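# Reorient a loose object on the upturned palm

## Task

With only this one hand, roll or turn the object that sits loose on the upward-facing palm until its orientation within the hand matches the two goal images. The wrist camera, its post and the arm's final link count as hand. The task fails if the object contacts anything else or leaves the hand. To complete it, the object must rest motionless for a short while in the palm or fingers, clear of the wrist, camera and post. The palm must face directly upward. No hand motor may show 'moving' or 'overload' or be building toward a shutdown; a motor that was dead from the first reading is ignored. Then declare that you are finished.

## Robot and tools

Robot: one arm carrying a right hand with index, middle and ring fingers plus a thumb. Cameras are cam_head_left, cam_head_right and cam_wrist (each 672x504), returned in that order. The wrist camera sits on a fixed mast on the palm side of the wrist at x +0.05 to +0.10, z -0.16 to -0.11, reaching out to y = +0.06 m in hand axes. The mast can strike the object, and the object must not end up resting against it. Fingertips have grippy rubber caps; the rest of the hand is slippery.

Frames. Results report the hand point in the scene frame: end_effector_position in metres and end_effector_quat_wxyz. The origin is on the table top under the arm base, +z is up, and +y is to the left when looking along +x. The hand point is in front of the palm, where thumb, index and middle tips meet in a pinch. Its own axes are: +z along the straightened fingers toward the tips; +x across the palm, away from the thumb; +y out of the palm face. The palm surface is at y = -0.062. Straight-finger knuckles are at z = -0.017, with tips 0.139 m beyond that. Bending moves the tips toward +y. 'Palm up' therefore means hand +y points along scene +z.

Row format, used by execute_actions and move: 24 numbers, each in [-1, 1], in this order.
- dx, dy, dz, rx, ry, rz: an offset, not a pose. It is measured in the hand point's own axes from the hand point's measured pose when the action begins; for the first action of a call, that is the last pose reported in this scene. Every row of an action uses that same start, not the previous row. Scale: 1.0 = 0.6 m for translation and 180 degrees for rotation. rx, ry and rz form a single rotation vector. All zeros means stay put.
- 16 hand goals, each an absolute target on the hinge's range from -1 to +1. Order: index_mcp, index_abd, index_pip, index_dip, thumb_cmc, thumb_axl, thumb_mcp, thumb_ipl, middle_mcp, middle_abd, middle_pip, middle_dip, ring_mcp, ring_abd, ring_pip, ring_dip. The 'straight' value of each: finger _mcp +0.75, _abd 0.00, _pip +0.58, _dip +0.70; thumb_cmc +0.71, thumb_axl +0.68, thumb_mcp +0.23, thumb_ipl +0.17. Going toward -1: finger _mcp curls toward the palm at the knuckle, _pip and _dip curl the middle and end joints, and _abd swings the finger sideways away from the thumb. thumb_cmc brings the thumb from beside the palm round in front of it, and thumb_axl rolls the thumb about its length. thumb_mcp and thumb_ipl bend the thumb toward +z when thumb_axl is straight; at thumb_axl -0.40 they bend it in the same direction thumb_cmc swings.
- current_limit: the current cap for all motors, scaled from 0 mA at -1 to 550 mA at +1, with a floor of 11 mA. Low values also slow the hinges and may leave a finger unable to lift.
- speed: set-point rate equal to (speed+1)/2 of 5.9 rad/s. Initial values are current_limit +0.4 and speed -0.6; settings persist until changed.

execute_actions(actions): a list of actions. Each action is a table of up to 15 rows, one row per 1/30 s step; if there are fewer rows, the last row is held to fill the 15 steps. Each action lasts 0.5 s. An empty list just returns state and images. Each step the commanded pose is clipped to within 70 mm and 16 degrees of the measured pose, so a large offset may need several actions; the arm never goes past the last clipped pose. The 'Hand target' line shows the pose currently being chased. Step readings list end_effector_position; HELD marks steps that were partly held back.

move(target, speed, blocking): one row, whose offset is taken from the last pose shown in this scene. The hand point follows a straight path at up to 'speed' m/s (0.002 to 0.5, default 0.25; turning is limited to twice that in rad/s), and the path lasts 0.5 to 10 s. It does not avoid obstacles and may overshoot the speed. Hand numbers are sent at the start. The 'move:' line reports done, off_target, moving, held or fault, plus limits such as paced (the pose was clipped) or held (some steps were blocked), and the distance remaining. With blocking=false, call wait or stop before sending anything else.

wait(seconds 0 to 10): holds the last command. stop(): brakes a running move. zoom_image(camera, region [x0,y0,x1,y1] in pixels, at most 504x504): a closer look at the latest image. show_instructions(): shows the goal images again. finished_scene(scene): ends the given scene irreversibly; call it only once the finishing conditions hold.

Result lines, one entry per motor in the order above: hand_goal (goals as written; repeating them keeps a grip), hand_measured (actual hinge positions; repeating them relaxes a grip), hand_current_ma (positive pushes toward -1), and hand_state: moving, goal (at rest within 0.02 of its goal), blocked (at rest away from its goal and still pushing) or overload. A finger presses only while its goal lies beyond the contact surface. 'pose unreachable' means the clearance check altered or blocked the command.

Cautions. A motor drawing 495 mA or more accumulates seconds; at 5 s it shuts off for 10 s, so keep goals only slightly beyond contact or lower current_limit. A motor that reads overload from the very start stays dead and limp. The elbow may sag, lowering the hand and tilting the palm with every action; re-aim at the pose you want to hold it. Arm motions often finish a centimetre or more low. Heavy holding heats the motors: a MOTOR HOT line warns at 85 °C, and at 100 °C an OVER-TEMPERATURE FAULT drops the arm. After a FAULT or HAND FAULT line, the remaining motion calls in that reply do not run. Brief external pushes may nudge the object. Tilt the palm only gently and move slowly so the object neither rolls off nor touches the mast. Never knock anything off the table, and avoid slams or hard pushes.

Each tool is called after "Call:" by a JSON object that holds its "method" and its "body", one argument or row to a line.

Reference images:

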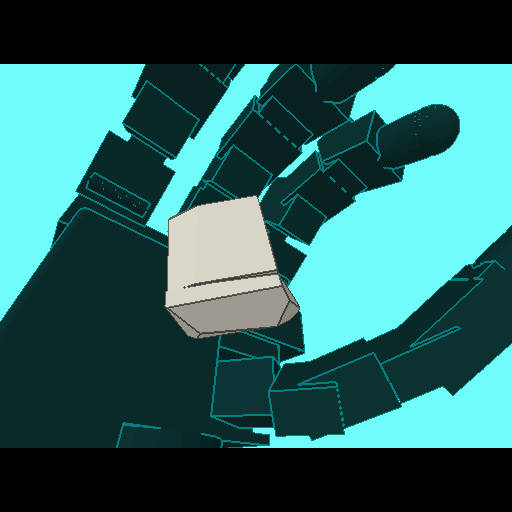

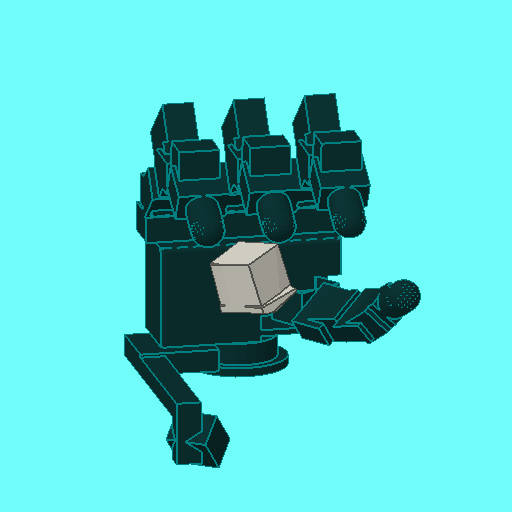

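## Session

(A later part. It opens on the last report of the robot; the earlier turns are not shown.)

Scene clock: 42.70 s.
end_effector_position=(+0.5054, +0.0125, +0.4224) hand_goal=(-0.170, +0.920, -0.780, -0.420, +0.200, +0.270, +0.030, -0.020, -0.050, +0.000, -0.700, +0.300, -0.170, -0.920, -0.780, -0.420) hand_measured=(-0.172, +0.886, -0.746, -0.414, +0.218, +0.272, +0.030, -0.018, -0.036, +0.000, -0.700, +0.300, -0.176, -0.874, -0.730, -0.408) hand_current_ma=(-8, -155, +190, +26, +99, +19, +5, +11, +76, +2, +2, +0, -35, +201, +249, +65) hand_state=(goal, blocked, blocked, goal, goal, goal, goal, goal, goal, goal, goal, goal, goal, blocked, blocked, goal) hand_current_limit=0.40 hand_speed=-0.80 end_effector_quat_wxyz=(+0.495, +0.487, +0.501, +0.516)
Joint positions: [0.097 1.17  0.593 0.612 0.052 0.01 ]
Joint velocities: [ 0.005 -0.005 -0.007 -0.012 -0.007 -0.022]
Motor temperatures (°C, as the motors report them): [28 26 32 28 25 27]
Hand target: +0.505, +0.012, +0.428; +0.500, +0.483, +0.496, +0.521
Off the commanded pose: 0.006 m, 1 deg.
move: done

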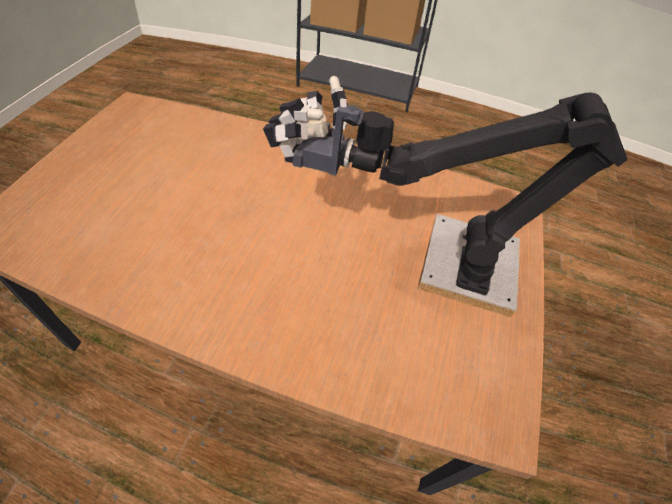

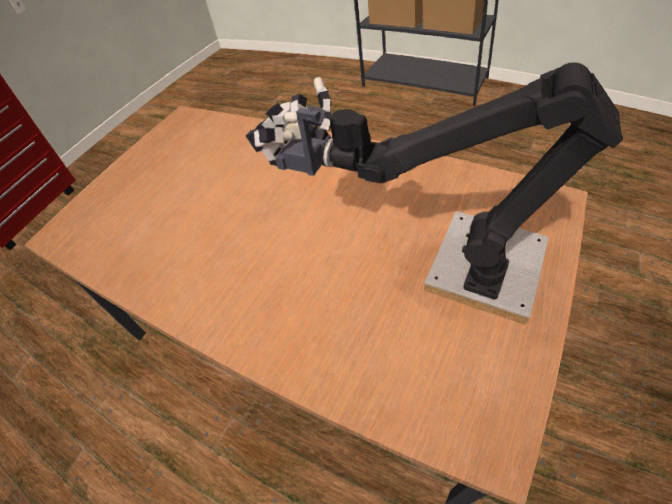

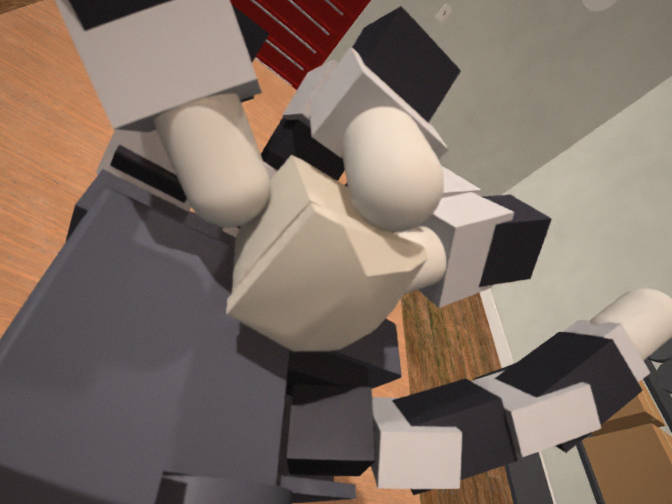

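Call:
{"method": "move", "body": {
  "target": [0,0.01,0,-0.006,0,0, -0.08,0.92,-0.78,-0.42, 0.2,0.27,0.03,-0.02, -0.3,0,-0.45,0.2, -0.08,-0.92,-0.78,-0.42, 0.4,-0.8]
}}

Call:
{"method": "move", "body": {
  "target": [0,0.01,0,-0.006,0,0, -0.2,0.85,-0.9,-0.5, 0.2,0.27,0.03,-0.02, 0.2,0,0,0.3, 0.08,-1,-0.78,-0.36, 0.4,-0.7]
}}

Call:
{"method": "zoom_image", "body": {
  "camera": "cam_head_left",
  "region": [240,60,400,180]
}}

Scene clock: 43.73 s.
end_effector_position=(+0.5054, +0.0125, +0.4224) hand_goal=(-0.080, +0.920, -0.780, -0.420, +0.200, +0.270, +0.030, -0.020, -0.300, +0.000, -0.450, +0.200, -0.080, -0.920, -0.780, -0.420) hand_measured=(-0.082, +0.886, -0.746, -0.414, +0.218, +0.272, +0.030, -0.018, -0.296, +0.000, -0.458, +0.202, -0.082, -0.878, -0.730, -0.408) hand_current_ma=(-15, -155, +190, +26, +99, +19, +5, +11, +25, +2, -42, +11, -6, +182, +249, +63) hand_state=(goal, blocked, blocked, goal, goal, goal, goal, goal, goal, goal, goal, goal, goal, blocked, blocked, goal) hand_current_limit=0.40 hand_speed=-0.80 end_effector_quat_wxyz=(+0.495, +0.487, +0.501, +0.516)
Joint positions: [0.097 1.17  0.593 0.612 0.052 0.01 ]
Joint velocities: [-0.024 -0.015 -0.007 -0.022  0.022  0.066]
Motor temperatures (°C, as the motors report them): [28 26 32 28 25 27]
Hand target: +0.505, +0.012, +0.428; +0.500, +0.483, +0.496, +0.521
Off the commanded pose: 0.006 m, 1 deg.
move: done

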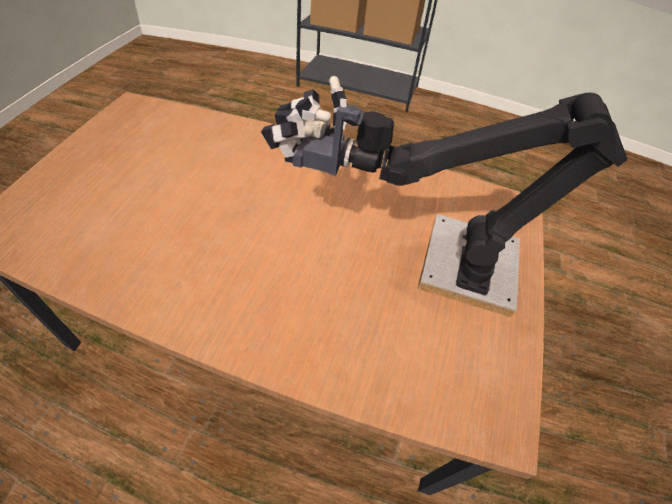

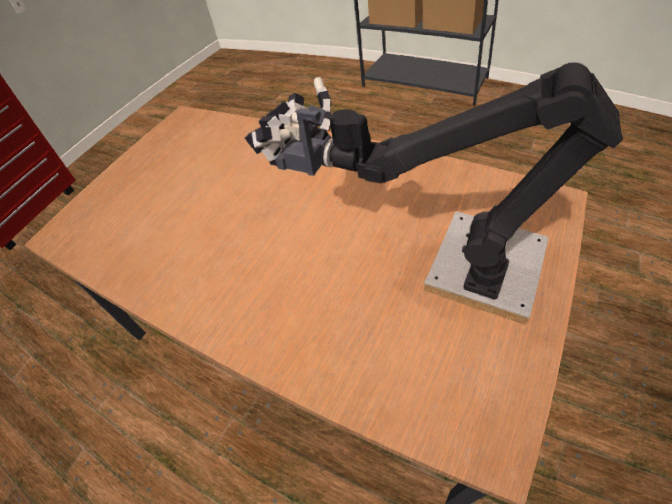

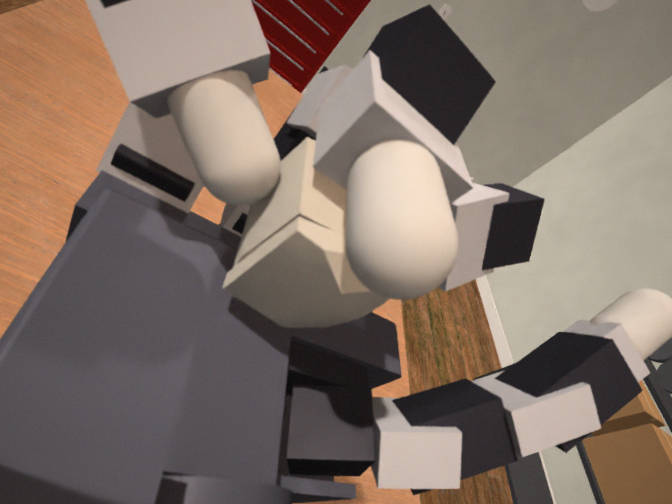

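Scene clock: 44.73 s.
end_effector_position=(+0.5054, +0.0125, +0.4224) hand_goal=(-0.200, +0.850, -0.900, -0.500, +0.200, +0.270, +0.030, -0.020, +0.200, +0.000, +0.000, +0.300, +0.080, -1.000, -0.780, -0.360) hand_measured=(-0.210, +0.826, -0.854, -0.492, +0.218, +0.272, +0.030, -0.018, +0.206, +0.000, -0.002, +0.298, +0.096, -0.972, -0.728, -0.350) hand_current_ma=(-59, -110, +251, +45, +99, +19, +5, +11, +32, +2, -12, -16, +82, +123, +258, +56) hand_state=(goal, blocked, blocked, goal, goal, goal, goal, goal, goal, goal, goal, goal, goal, blocked, blocked, goal) hand_current_limit=0.40 hand_speed=-0.70 end_effector_quat_wxyz=(+0.495, +0.487, +0.501, +0.516)
Joint positions: [0.097 1.17  0.593 0.612 0.052 0.01 ]
Joint velocities: [-0.005 -0.005 -0.002 -0.007 -0.007 -0.066]
Motor temperatures (°C, as the motors report them): [28 26 32 28 25 27]
Hand target: +0.505, +0.012, +0.428; +0.500, +0.483, +0.496, +0.521
Off the commanded pose: 0.006 m, 1 deg.
move: done

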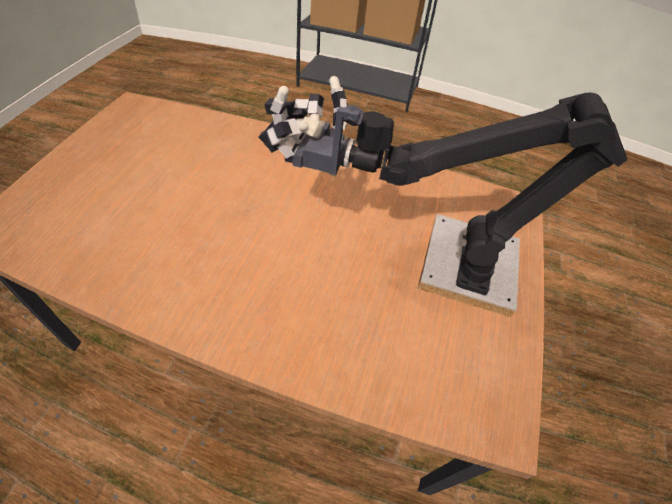

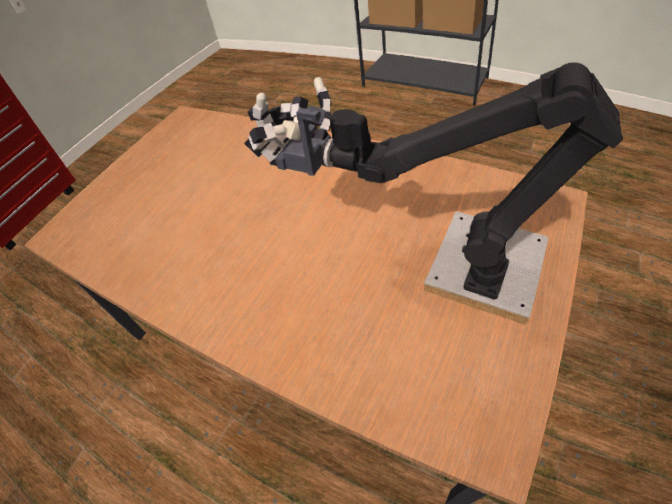

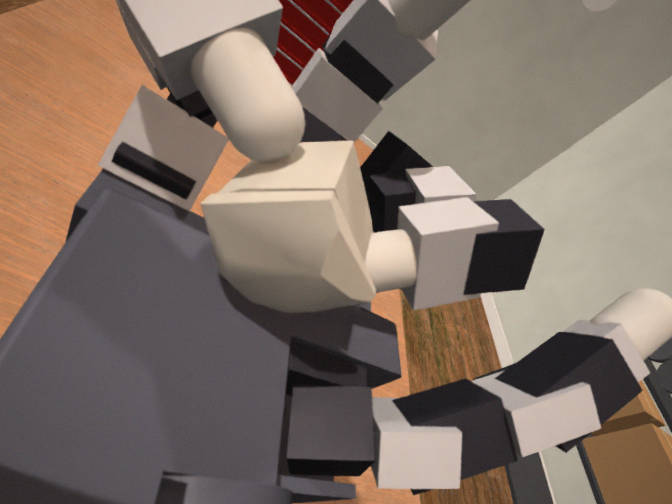

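Region (240, 60, 400, 180) of cam_head_left's 672x504 image, scaled by 3.150, with more detail than that image has; it fills the top 378 rows of this view, and the rest is white.

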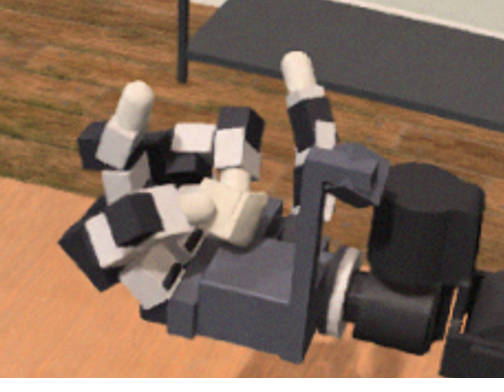

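Call:
{"method": "move", "body": {
  "target": [0,0.01,0,-0.006,0,0, 0.02,0.75,-1,-0.65, 0.2,0.27,0.03,-0.02, 0.3,0,0,0.3, 0.03,-1,-0.85,-0.15, 0.4,-0.85]
}}

Call:
{"method": "zoom_image", "body": {
  "camera": "cam_head_left",
  "region": [240,60,400,180]
}}

Scene clock: 45.80 s.
end_effector_position=(+0.5054, +0.0125, +0.4224) hand_goal=(+0.020, +0.750, -1.000, -0.650, +0.200, +0.270, +0.030, -0.020, +0.300, +0.000, +0.000, +0.300, +0.030, -1.000, -0.850, -0.150) hand_measured=(+0.022, +0.748, -1.000, -0.650, +0.218, +0.272, +0.030, -0.018, +0.308, +0.000, -0.002, +0.298, +0.040, -0.998, -0.848, -0.154) hand_current_ma=(+6, -12, +1, +1, +99, +19, +5, +11, +38, +2, -10, -15, +51, +11, +10, -16) hand_state=(goal, goal, goal, goal, goal, goal, goal, goal, goal, goal, goal, goal, goal, goal, goal, goal) hand_current_limit=0.40 hand_speed=-0.85 end_effector_quat_wxyz=(+0.495, +0.487, +0.501, +0.516)
Joint positions: [0.097 1.17  0.593 0.612 0.052 0.01 ]
Joint velocities: [-0.005 -0.005  0.007  0.002  0.007 -0.007]
Motor temperatures (°C, as the motors report them): [28 26 32 28 25 27]
Hand target: +0.505, +0.012, +0.428; +0.500, +0.483, +0.496, +0.521
Off the commanded pose: 0.006 m, 1 deg.
move: done

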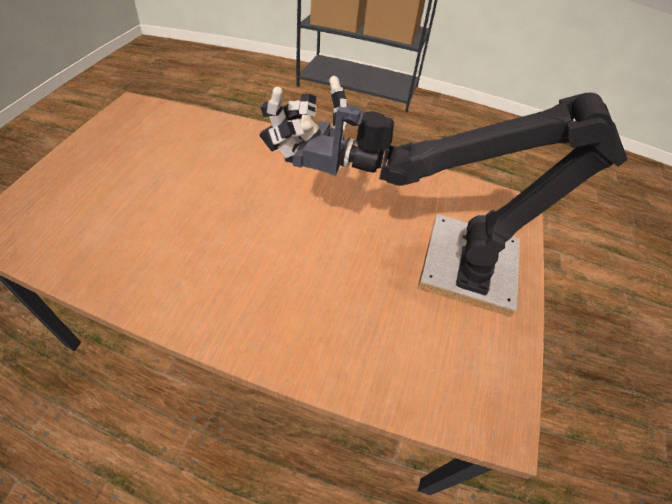

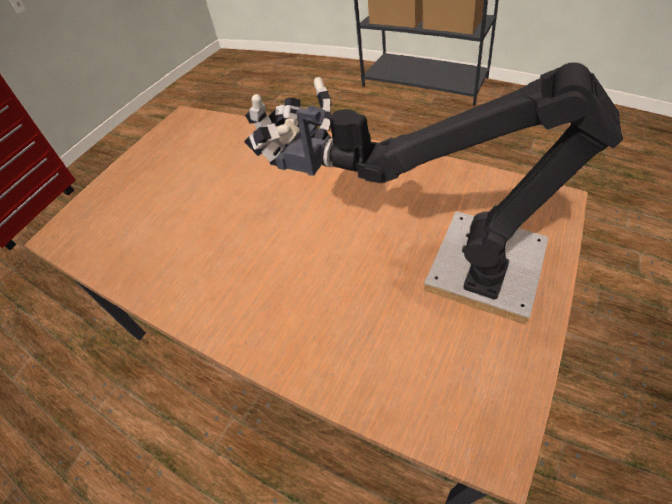

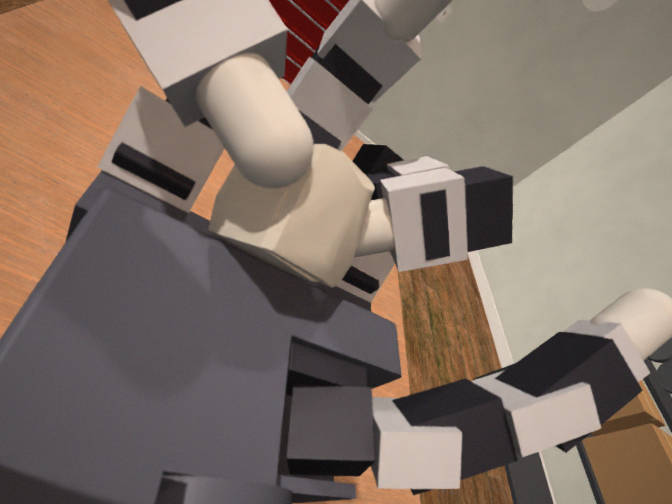

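Region (240, 60, 400, 180) of cam_head_left's 672x504 image, scaled by 3.150, with more detail than that image has; it fills the top 378 rows of this view, and the rest is white.

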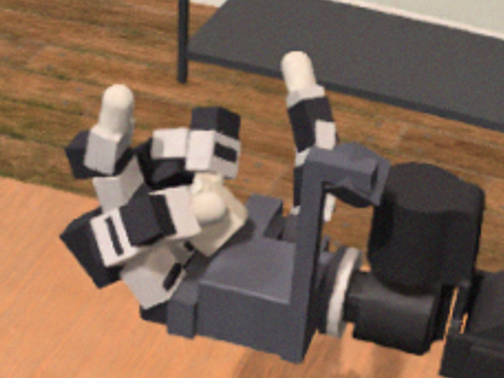

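It slipped onto the knuckle. Open and push back with middle.

Call:
{"method": "move", "body": {
  "target": [0,0.01,0,-0.006,0,0, 0.05,-0.1,-0.9,-0.5, 0.2,0.27,0.03,-0.02, 0,0,0.4,0.6, 0.05,0.1,-0.85,-0.4, 0.4,-0.5]
}}

Call:
{"method": "move", "body": {
  "target": [0,0.01,0,-0.006,0,0, 0.05,-0.1,-0.9,-0.5, 0.2,0.27,0.03,-0.02, -0.62,0,0.6,0.7, 0.05,0.1,-0.85,-0.4, 0.4,-0.8]
}}

Scene clock: 47.00 s.
end_effector_position=(+0.5054, +0.0125, +0.4224) hand_goal=(+0.050, -0.100, -0.900, -0.500, +0.200, +0.270, +0.030, -0.020, +0.000, +0.000, +0.400, +0.600, +0.050, +0.100, -0.850, -0.400) hand_measured=(+0.056, -0.098, -0.908, -0.504, +0.218, +0.272, +0.030, -0.018, +0.018, +0.000, +0.398, +0.598, +0.056, +0.096, -0.850, -0.398) hand_current_ma=(+32, +14, -39, -20, +99, +19, +5, +11, +101, +2, -7, -13, +34, -15, +1, +12) hand_state=(goal, goal, goal, goal, goal, goal, goal, goal, goal, goal, goal, goal, goal, goal, goal, goal) hand_current_limit=0.40 hand_speed=-0.50 end_effector_quat_wxyz=(+0.495, +0.487, +0.501, +0.516)
Joint positions: [0.097 1.17  0.593 0.612 0.052 0.01 ]
Joint velocities: [-0.015 -0.015 -0.017  0.012  0.066 -0.095]
Motor temperatures (°C, as the motors report them): [28 26 32 28 25 27]
Hand target: +0.505, +0.012, +0.428; +0.500, +0.483, +0.496, +0.521
Off the commanded pose: 0.006 m, 1 deg.
move: done

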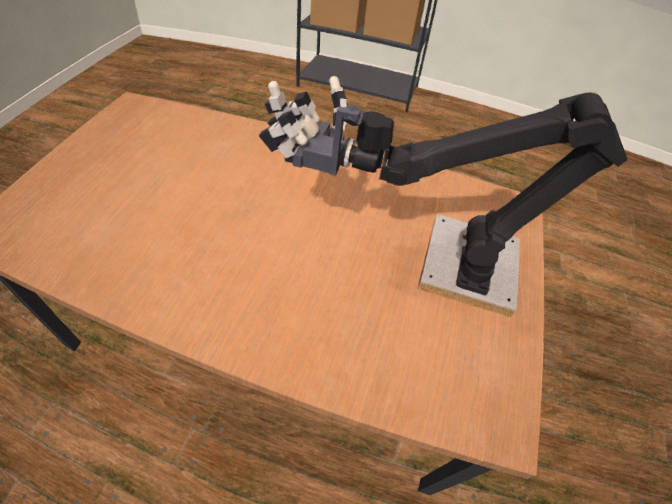

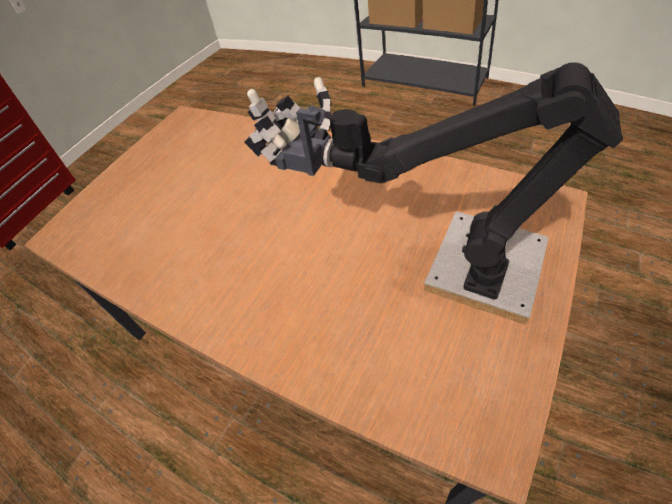

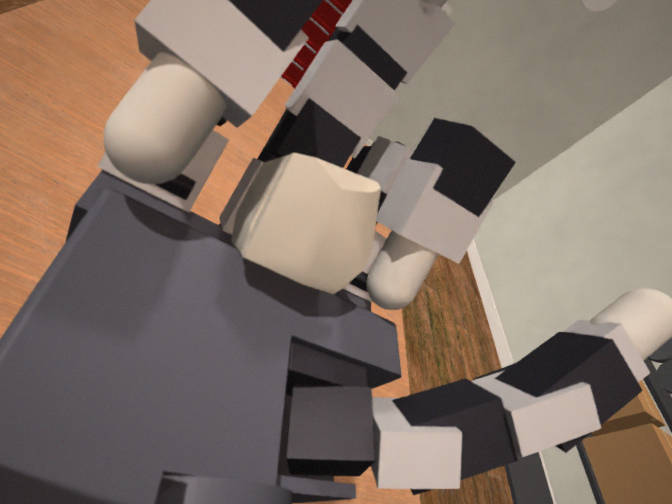

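Scene clock: 47.70 s.
end_effector_position=(+0.5054, +0.0125, +0.4224) hand_goal=(+0.050, -0.100, -0.900, -0.500, +0.200, +0.270, +0.030, -0.020, -0.620, +0.000, +0.600, +0.700, +0.050, +0.100, -0.850, -0.400) hand_measured=(+0.056, -0.098, -0.908, -0.504, +0.218, +0.272, +0.030, -0.018, -0.142, -0.008, +0.598, +0.698, +0.056, +0.096, -0.850, -0.398) hand_current_ma=(+32, +14, -39, -20, +99, +19, +5, +11, +385, -34, -6, -13, +34, -15, +1, +12) hand_state=(goal, goal, goal, goal, goal, goal, goal, goal, blocked, goal, goal, goal, goal, goal, goal, goal) hand_current_limit=0.40 hand_speed=-0.80 end_effector_quat_wxyz=(+0.495, +0.487, +0.501, +0.516)
Joint positions: [0.097 1.17  0.593 0.612 0.052 0.01 ]
Joint velocities: [-0.005  0.005  0.002 -0.002 -0.051 -0.037]
Motor temperatures (°C, as the motors report them): [28 26 32 28 25 27]
Hand target: +0.505, +0.012, +0.428; +0.500, +0.483, +0.496, +0.521
Off the commanded pose: 0.006 m, 1 deg.
move: done

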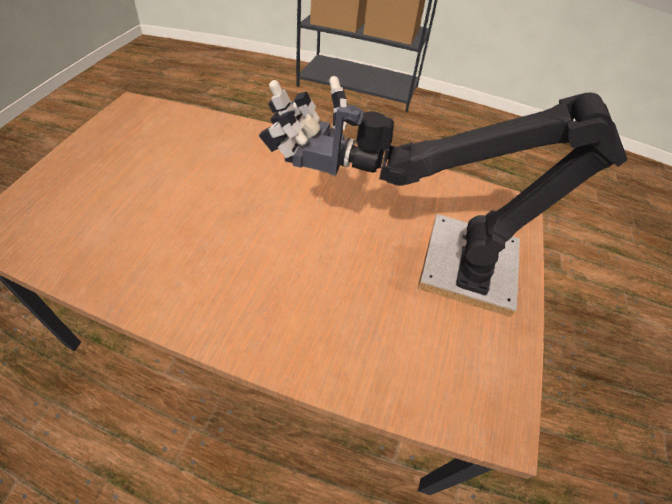

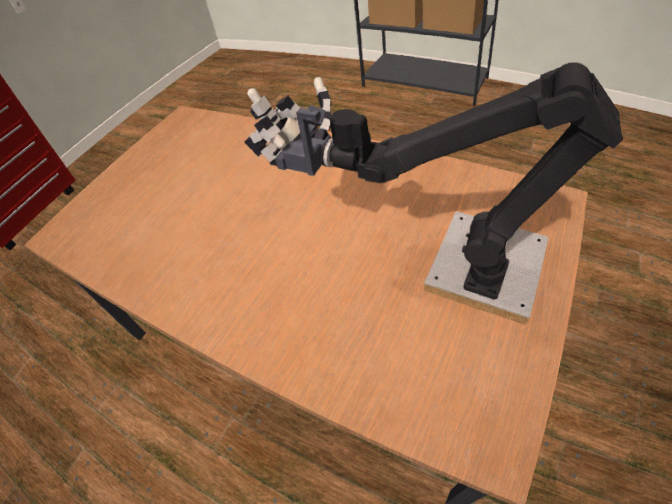

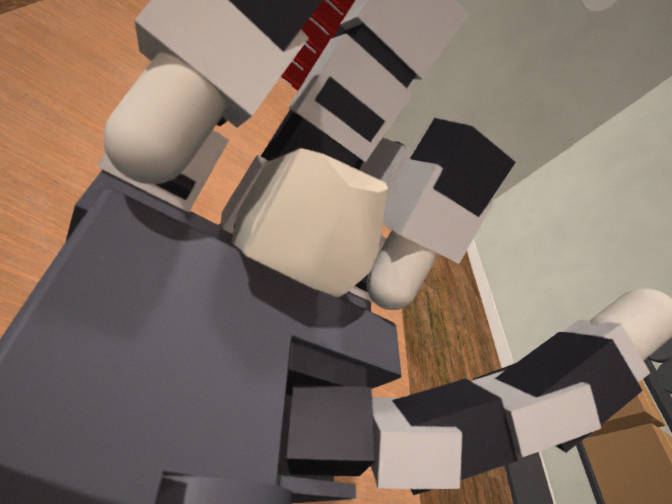

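Call:
{"method": "move", "body": {
  "target": [0,0.01,0,-0.006,0,0, 0.12,0,-1,-0.62, 0.2,0.27,0.03,-0.02, -0.14,0,0.6,0.7, 0.12,0,-1,-0.62, 0.4,-0.5]
}}

Call:
{"method": "move", "body": {
  "target": [0,0.01,0,-0.006,0,0, 0.12,0.5,-1,-0.62, 0.2,0.27,0.03,-0.02, -0.1,0,0.6,0.7, 0.12,-0.65,-1,-0.62, 0.4,-0.6]
}}

Call:
{"method": "move", "body": {
  "target": [0,0.01,0,-0.006,0,0, 0.1,0.72,-0.88,-0.45, 0.2,0.27,0.03,-0.02, 0.1,0,0.6,0.7, 0.1,-0.78,-0.88,-0.45, 0.4,-0.85]
}}

Scene clock: 48.60 s.
end_effector_position=(+0.5054, +0.0125, +0.4224) hand_goal=(+0.120, +0.000, -1.000, -0.620, +0.200, +0.270, +0.030, -0.020, -0.140, +0.000, +0.600, +0.700, +0.120, +0.000, -1.000, -0.620) hand_measured=(+0.122, -0.006, -0.996, -0.610, +0.218, +0.272, +0.030, -0.018, -0.124, -0.006, +0.600, +0.698, +0.122, +0.004, -0.998, -0.608) hand_current_ma=(+11, -23, +22, +49, +99, +19, +5, +11, +83, -28, -5, -12, +11, +16, +12, +65) hand_state=(goal, goal, goal, goal, goal, goal, goal, goal, goal, goal, goal, goal, goal, goal, goal, goal) hand_current_limit=0.40 hand_speed=-0.50 end_effector_quat_wxyz=(+0.495, +0.487, +0.501, +0.516)
Joint positions: [0.097 1.17  0.593 0.612 0.052 0.01 ]
Joint velocities: [ 0.005 -0.015 -0.007 -0.007 -0.051 -0.007]
Motor temperatures (°C, as the motors report them): [28 26 32 28 25 27]
Hand target: +0.505, +0.012, +0.428; +0.500, +0.483, +0.496, +0.521
Off the commanded pose: 0.006 m, 1 deg.
move: done

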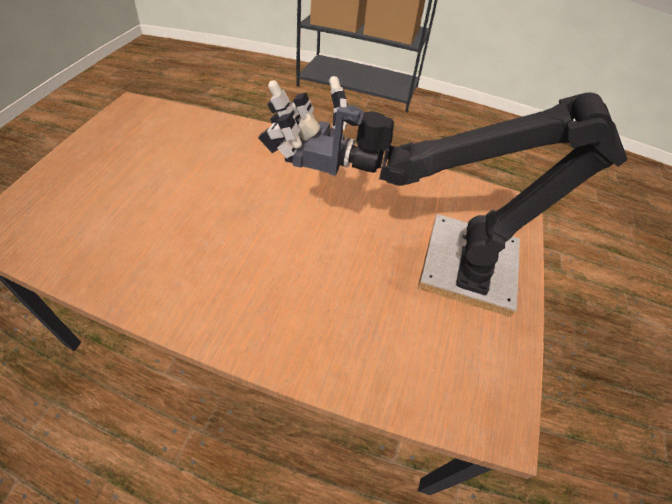

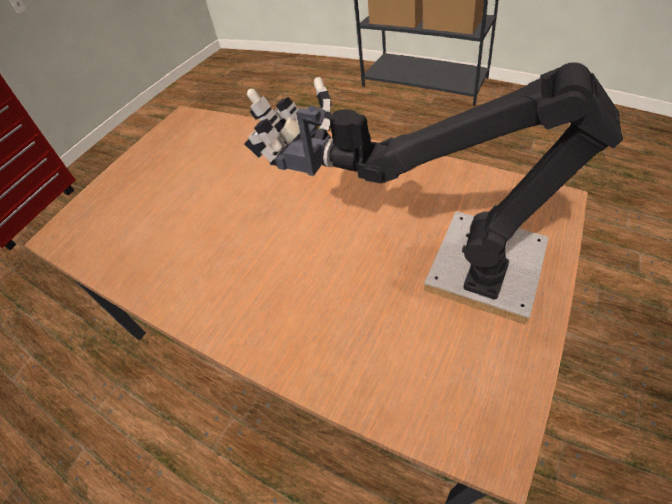

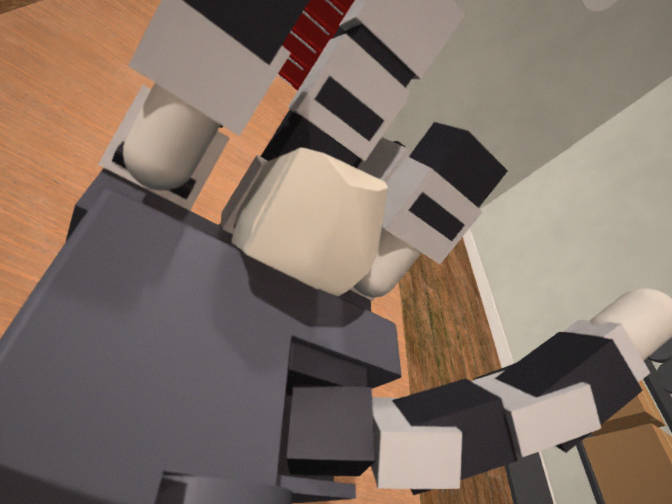

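Scene clock: 49.43 s.
end_effector_position=(+0.5054, +0.0125, +0.4224) hand_goal=(+0.120, +0.500, -1.000, -0.620, +0.200, +0.270, +0.030, -0.020, -0.100, +0.000, +0.600, +0.700, +0.120, -0.650, -1.000, -0.620) hand_measured=(+0.122, +0.496, -1.000, -0.618, +0.218, +0.272, +0.030, -0.018, -0.094, -0.004, +0.600, +0.698, +0.122, -0.634, -1.000, -0.620) hand_current_ma=(+15, -19, +2, +7, +99, +19, +5, +11, +32, -17, -4, -12, +14, +74, +2, +3) hand_state=(goal, goal, goal, goal, goal, goal, goal, goal, goal, goal, goal, goal, goal, goal, goal, goal) hand_current_limit=0.40 hand_speed=-0.60 end_effector_quat_wxyz=(+0.495, +0.487, +0.501, +0.516)
Joint positions: [0.097 1.17  0.593 0.612 0.052 0.01 ]
Joint velocities: [-0.005 -0.015  0.002 -0.012 -0.007  0.066]
Motor temperatures (°C, as the motors report them): [28 26 32 28 25 27]
Hand target: +0.505, +0.012, +0.428; +0.500, +0.483, +0.496, +0.521
Off the commanded pose: 0.006 m, 1 deg.
move: done

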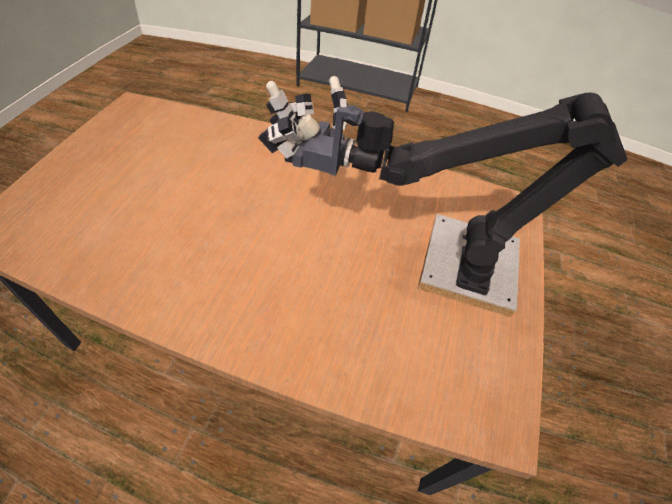

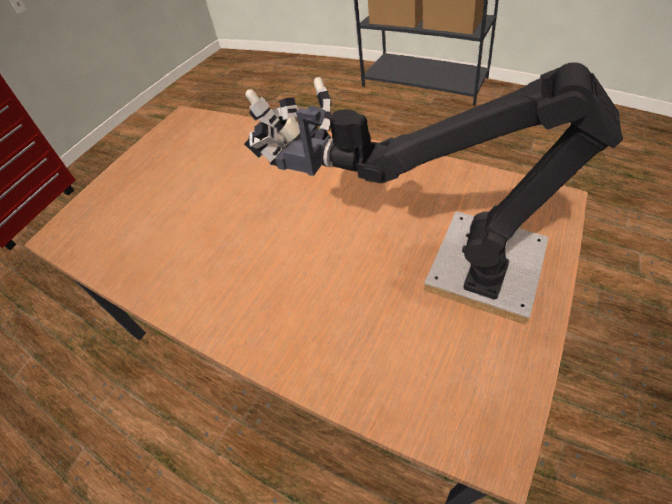

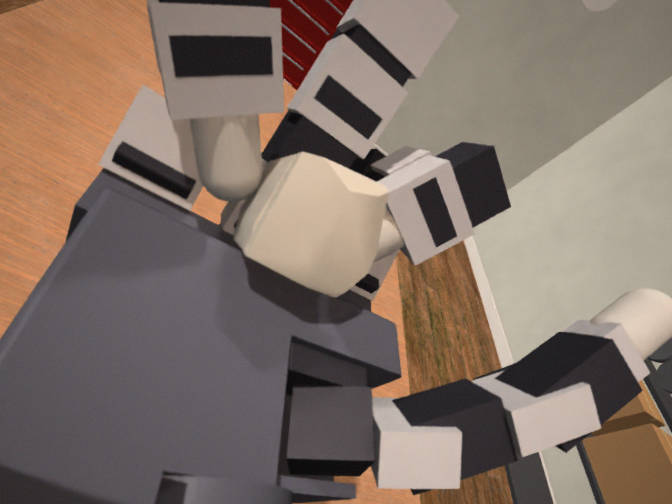

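Scene clock: 50.27 s.
end_effector_position=(+0.5054, +0.0125, +0.4224) hand_goal=(+0.100, +0.720, -0.880, -0.450, +0.200, +0.270, +0.030, -0.020, +0.100, +0.000, +0.600, +0.700, +0.100, -0.780, -0.880, -0.450) hand_measured=(+0.100, +0.612, -0.864, -0.454, +0.218, +0.272, +0.030, -0.018, +0.108, -0.002, +0.600, +0.698, +0.114, -0.722, -0.852, -0.458) hand_current_ma=(+4, -384, +91, -20, +99, +19, +5, +11, +38, -14, -1, -12, +71, +251, +144, -37) hand_state=(goal, blocked, goal, goal, goal, goal, goal, goal, goal, goal, goal, goal, goal, blocked, blocked, goal) hand_current_limit=0.40 hand_speed=-0.85 end_effector_quat_wxyz=(+0.495, +0.487, +0.501, +0.516)
Joint positions: [0.097 1.17  0.593 0.612 0.052 0.01 ]
Joint velocities: [ 0.005 -0.015 -0.027  0.012 -0.022 -0.081]
Motor temperatures (°C, as the motors report them): [28 26 32 28 25 27]
Hand target: +0.505, +0.012, +0.428; +0.500, +0.483, +0.496, +0.521
Off the commanded pose: 0.006 m, 1 deg.
move: done

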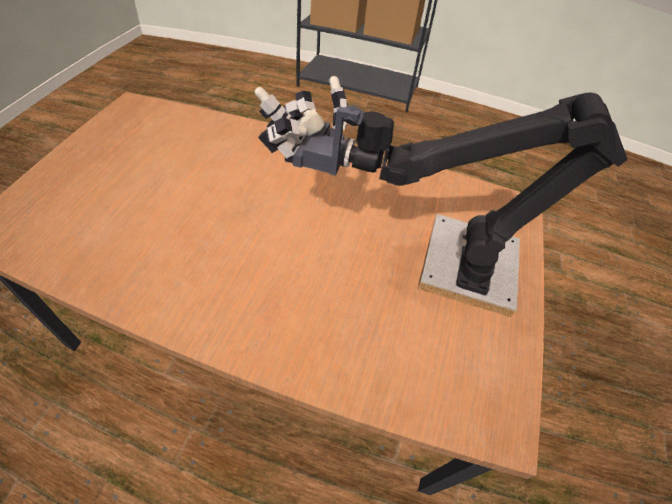

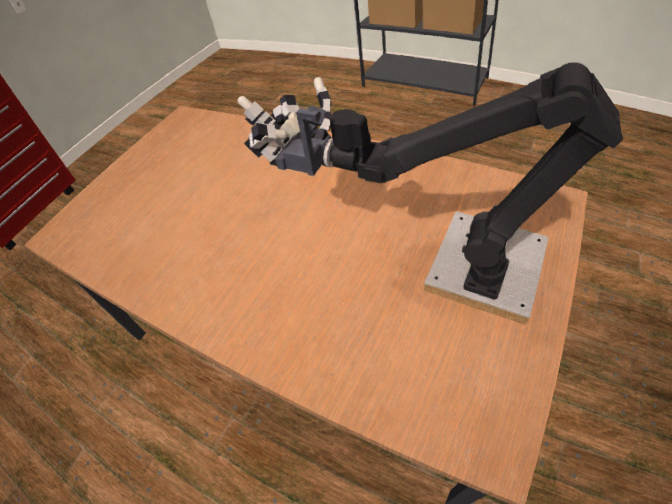

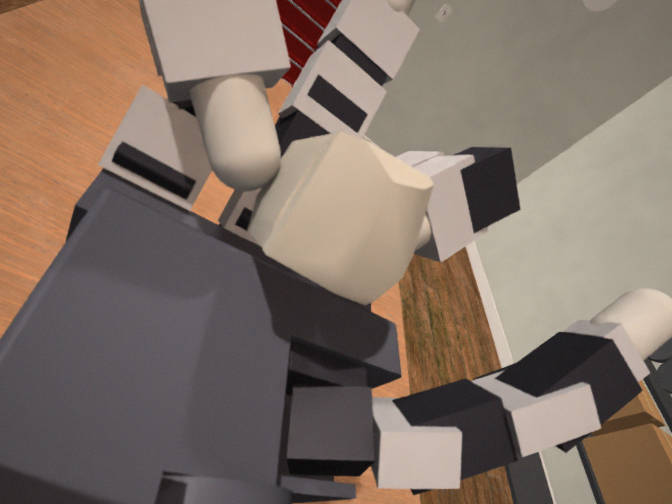

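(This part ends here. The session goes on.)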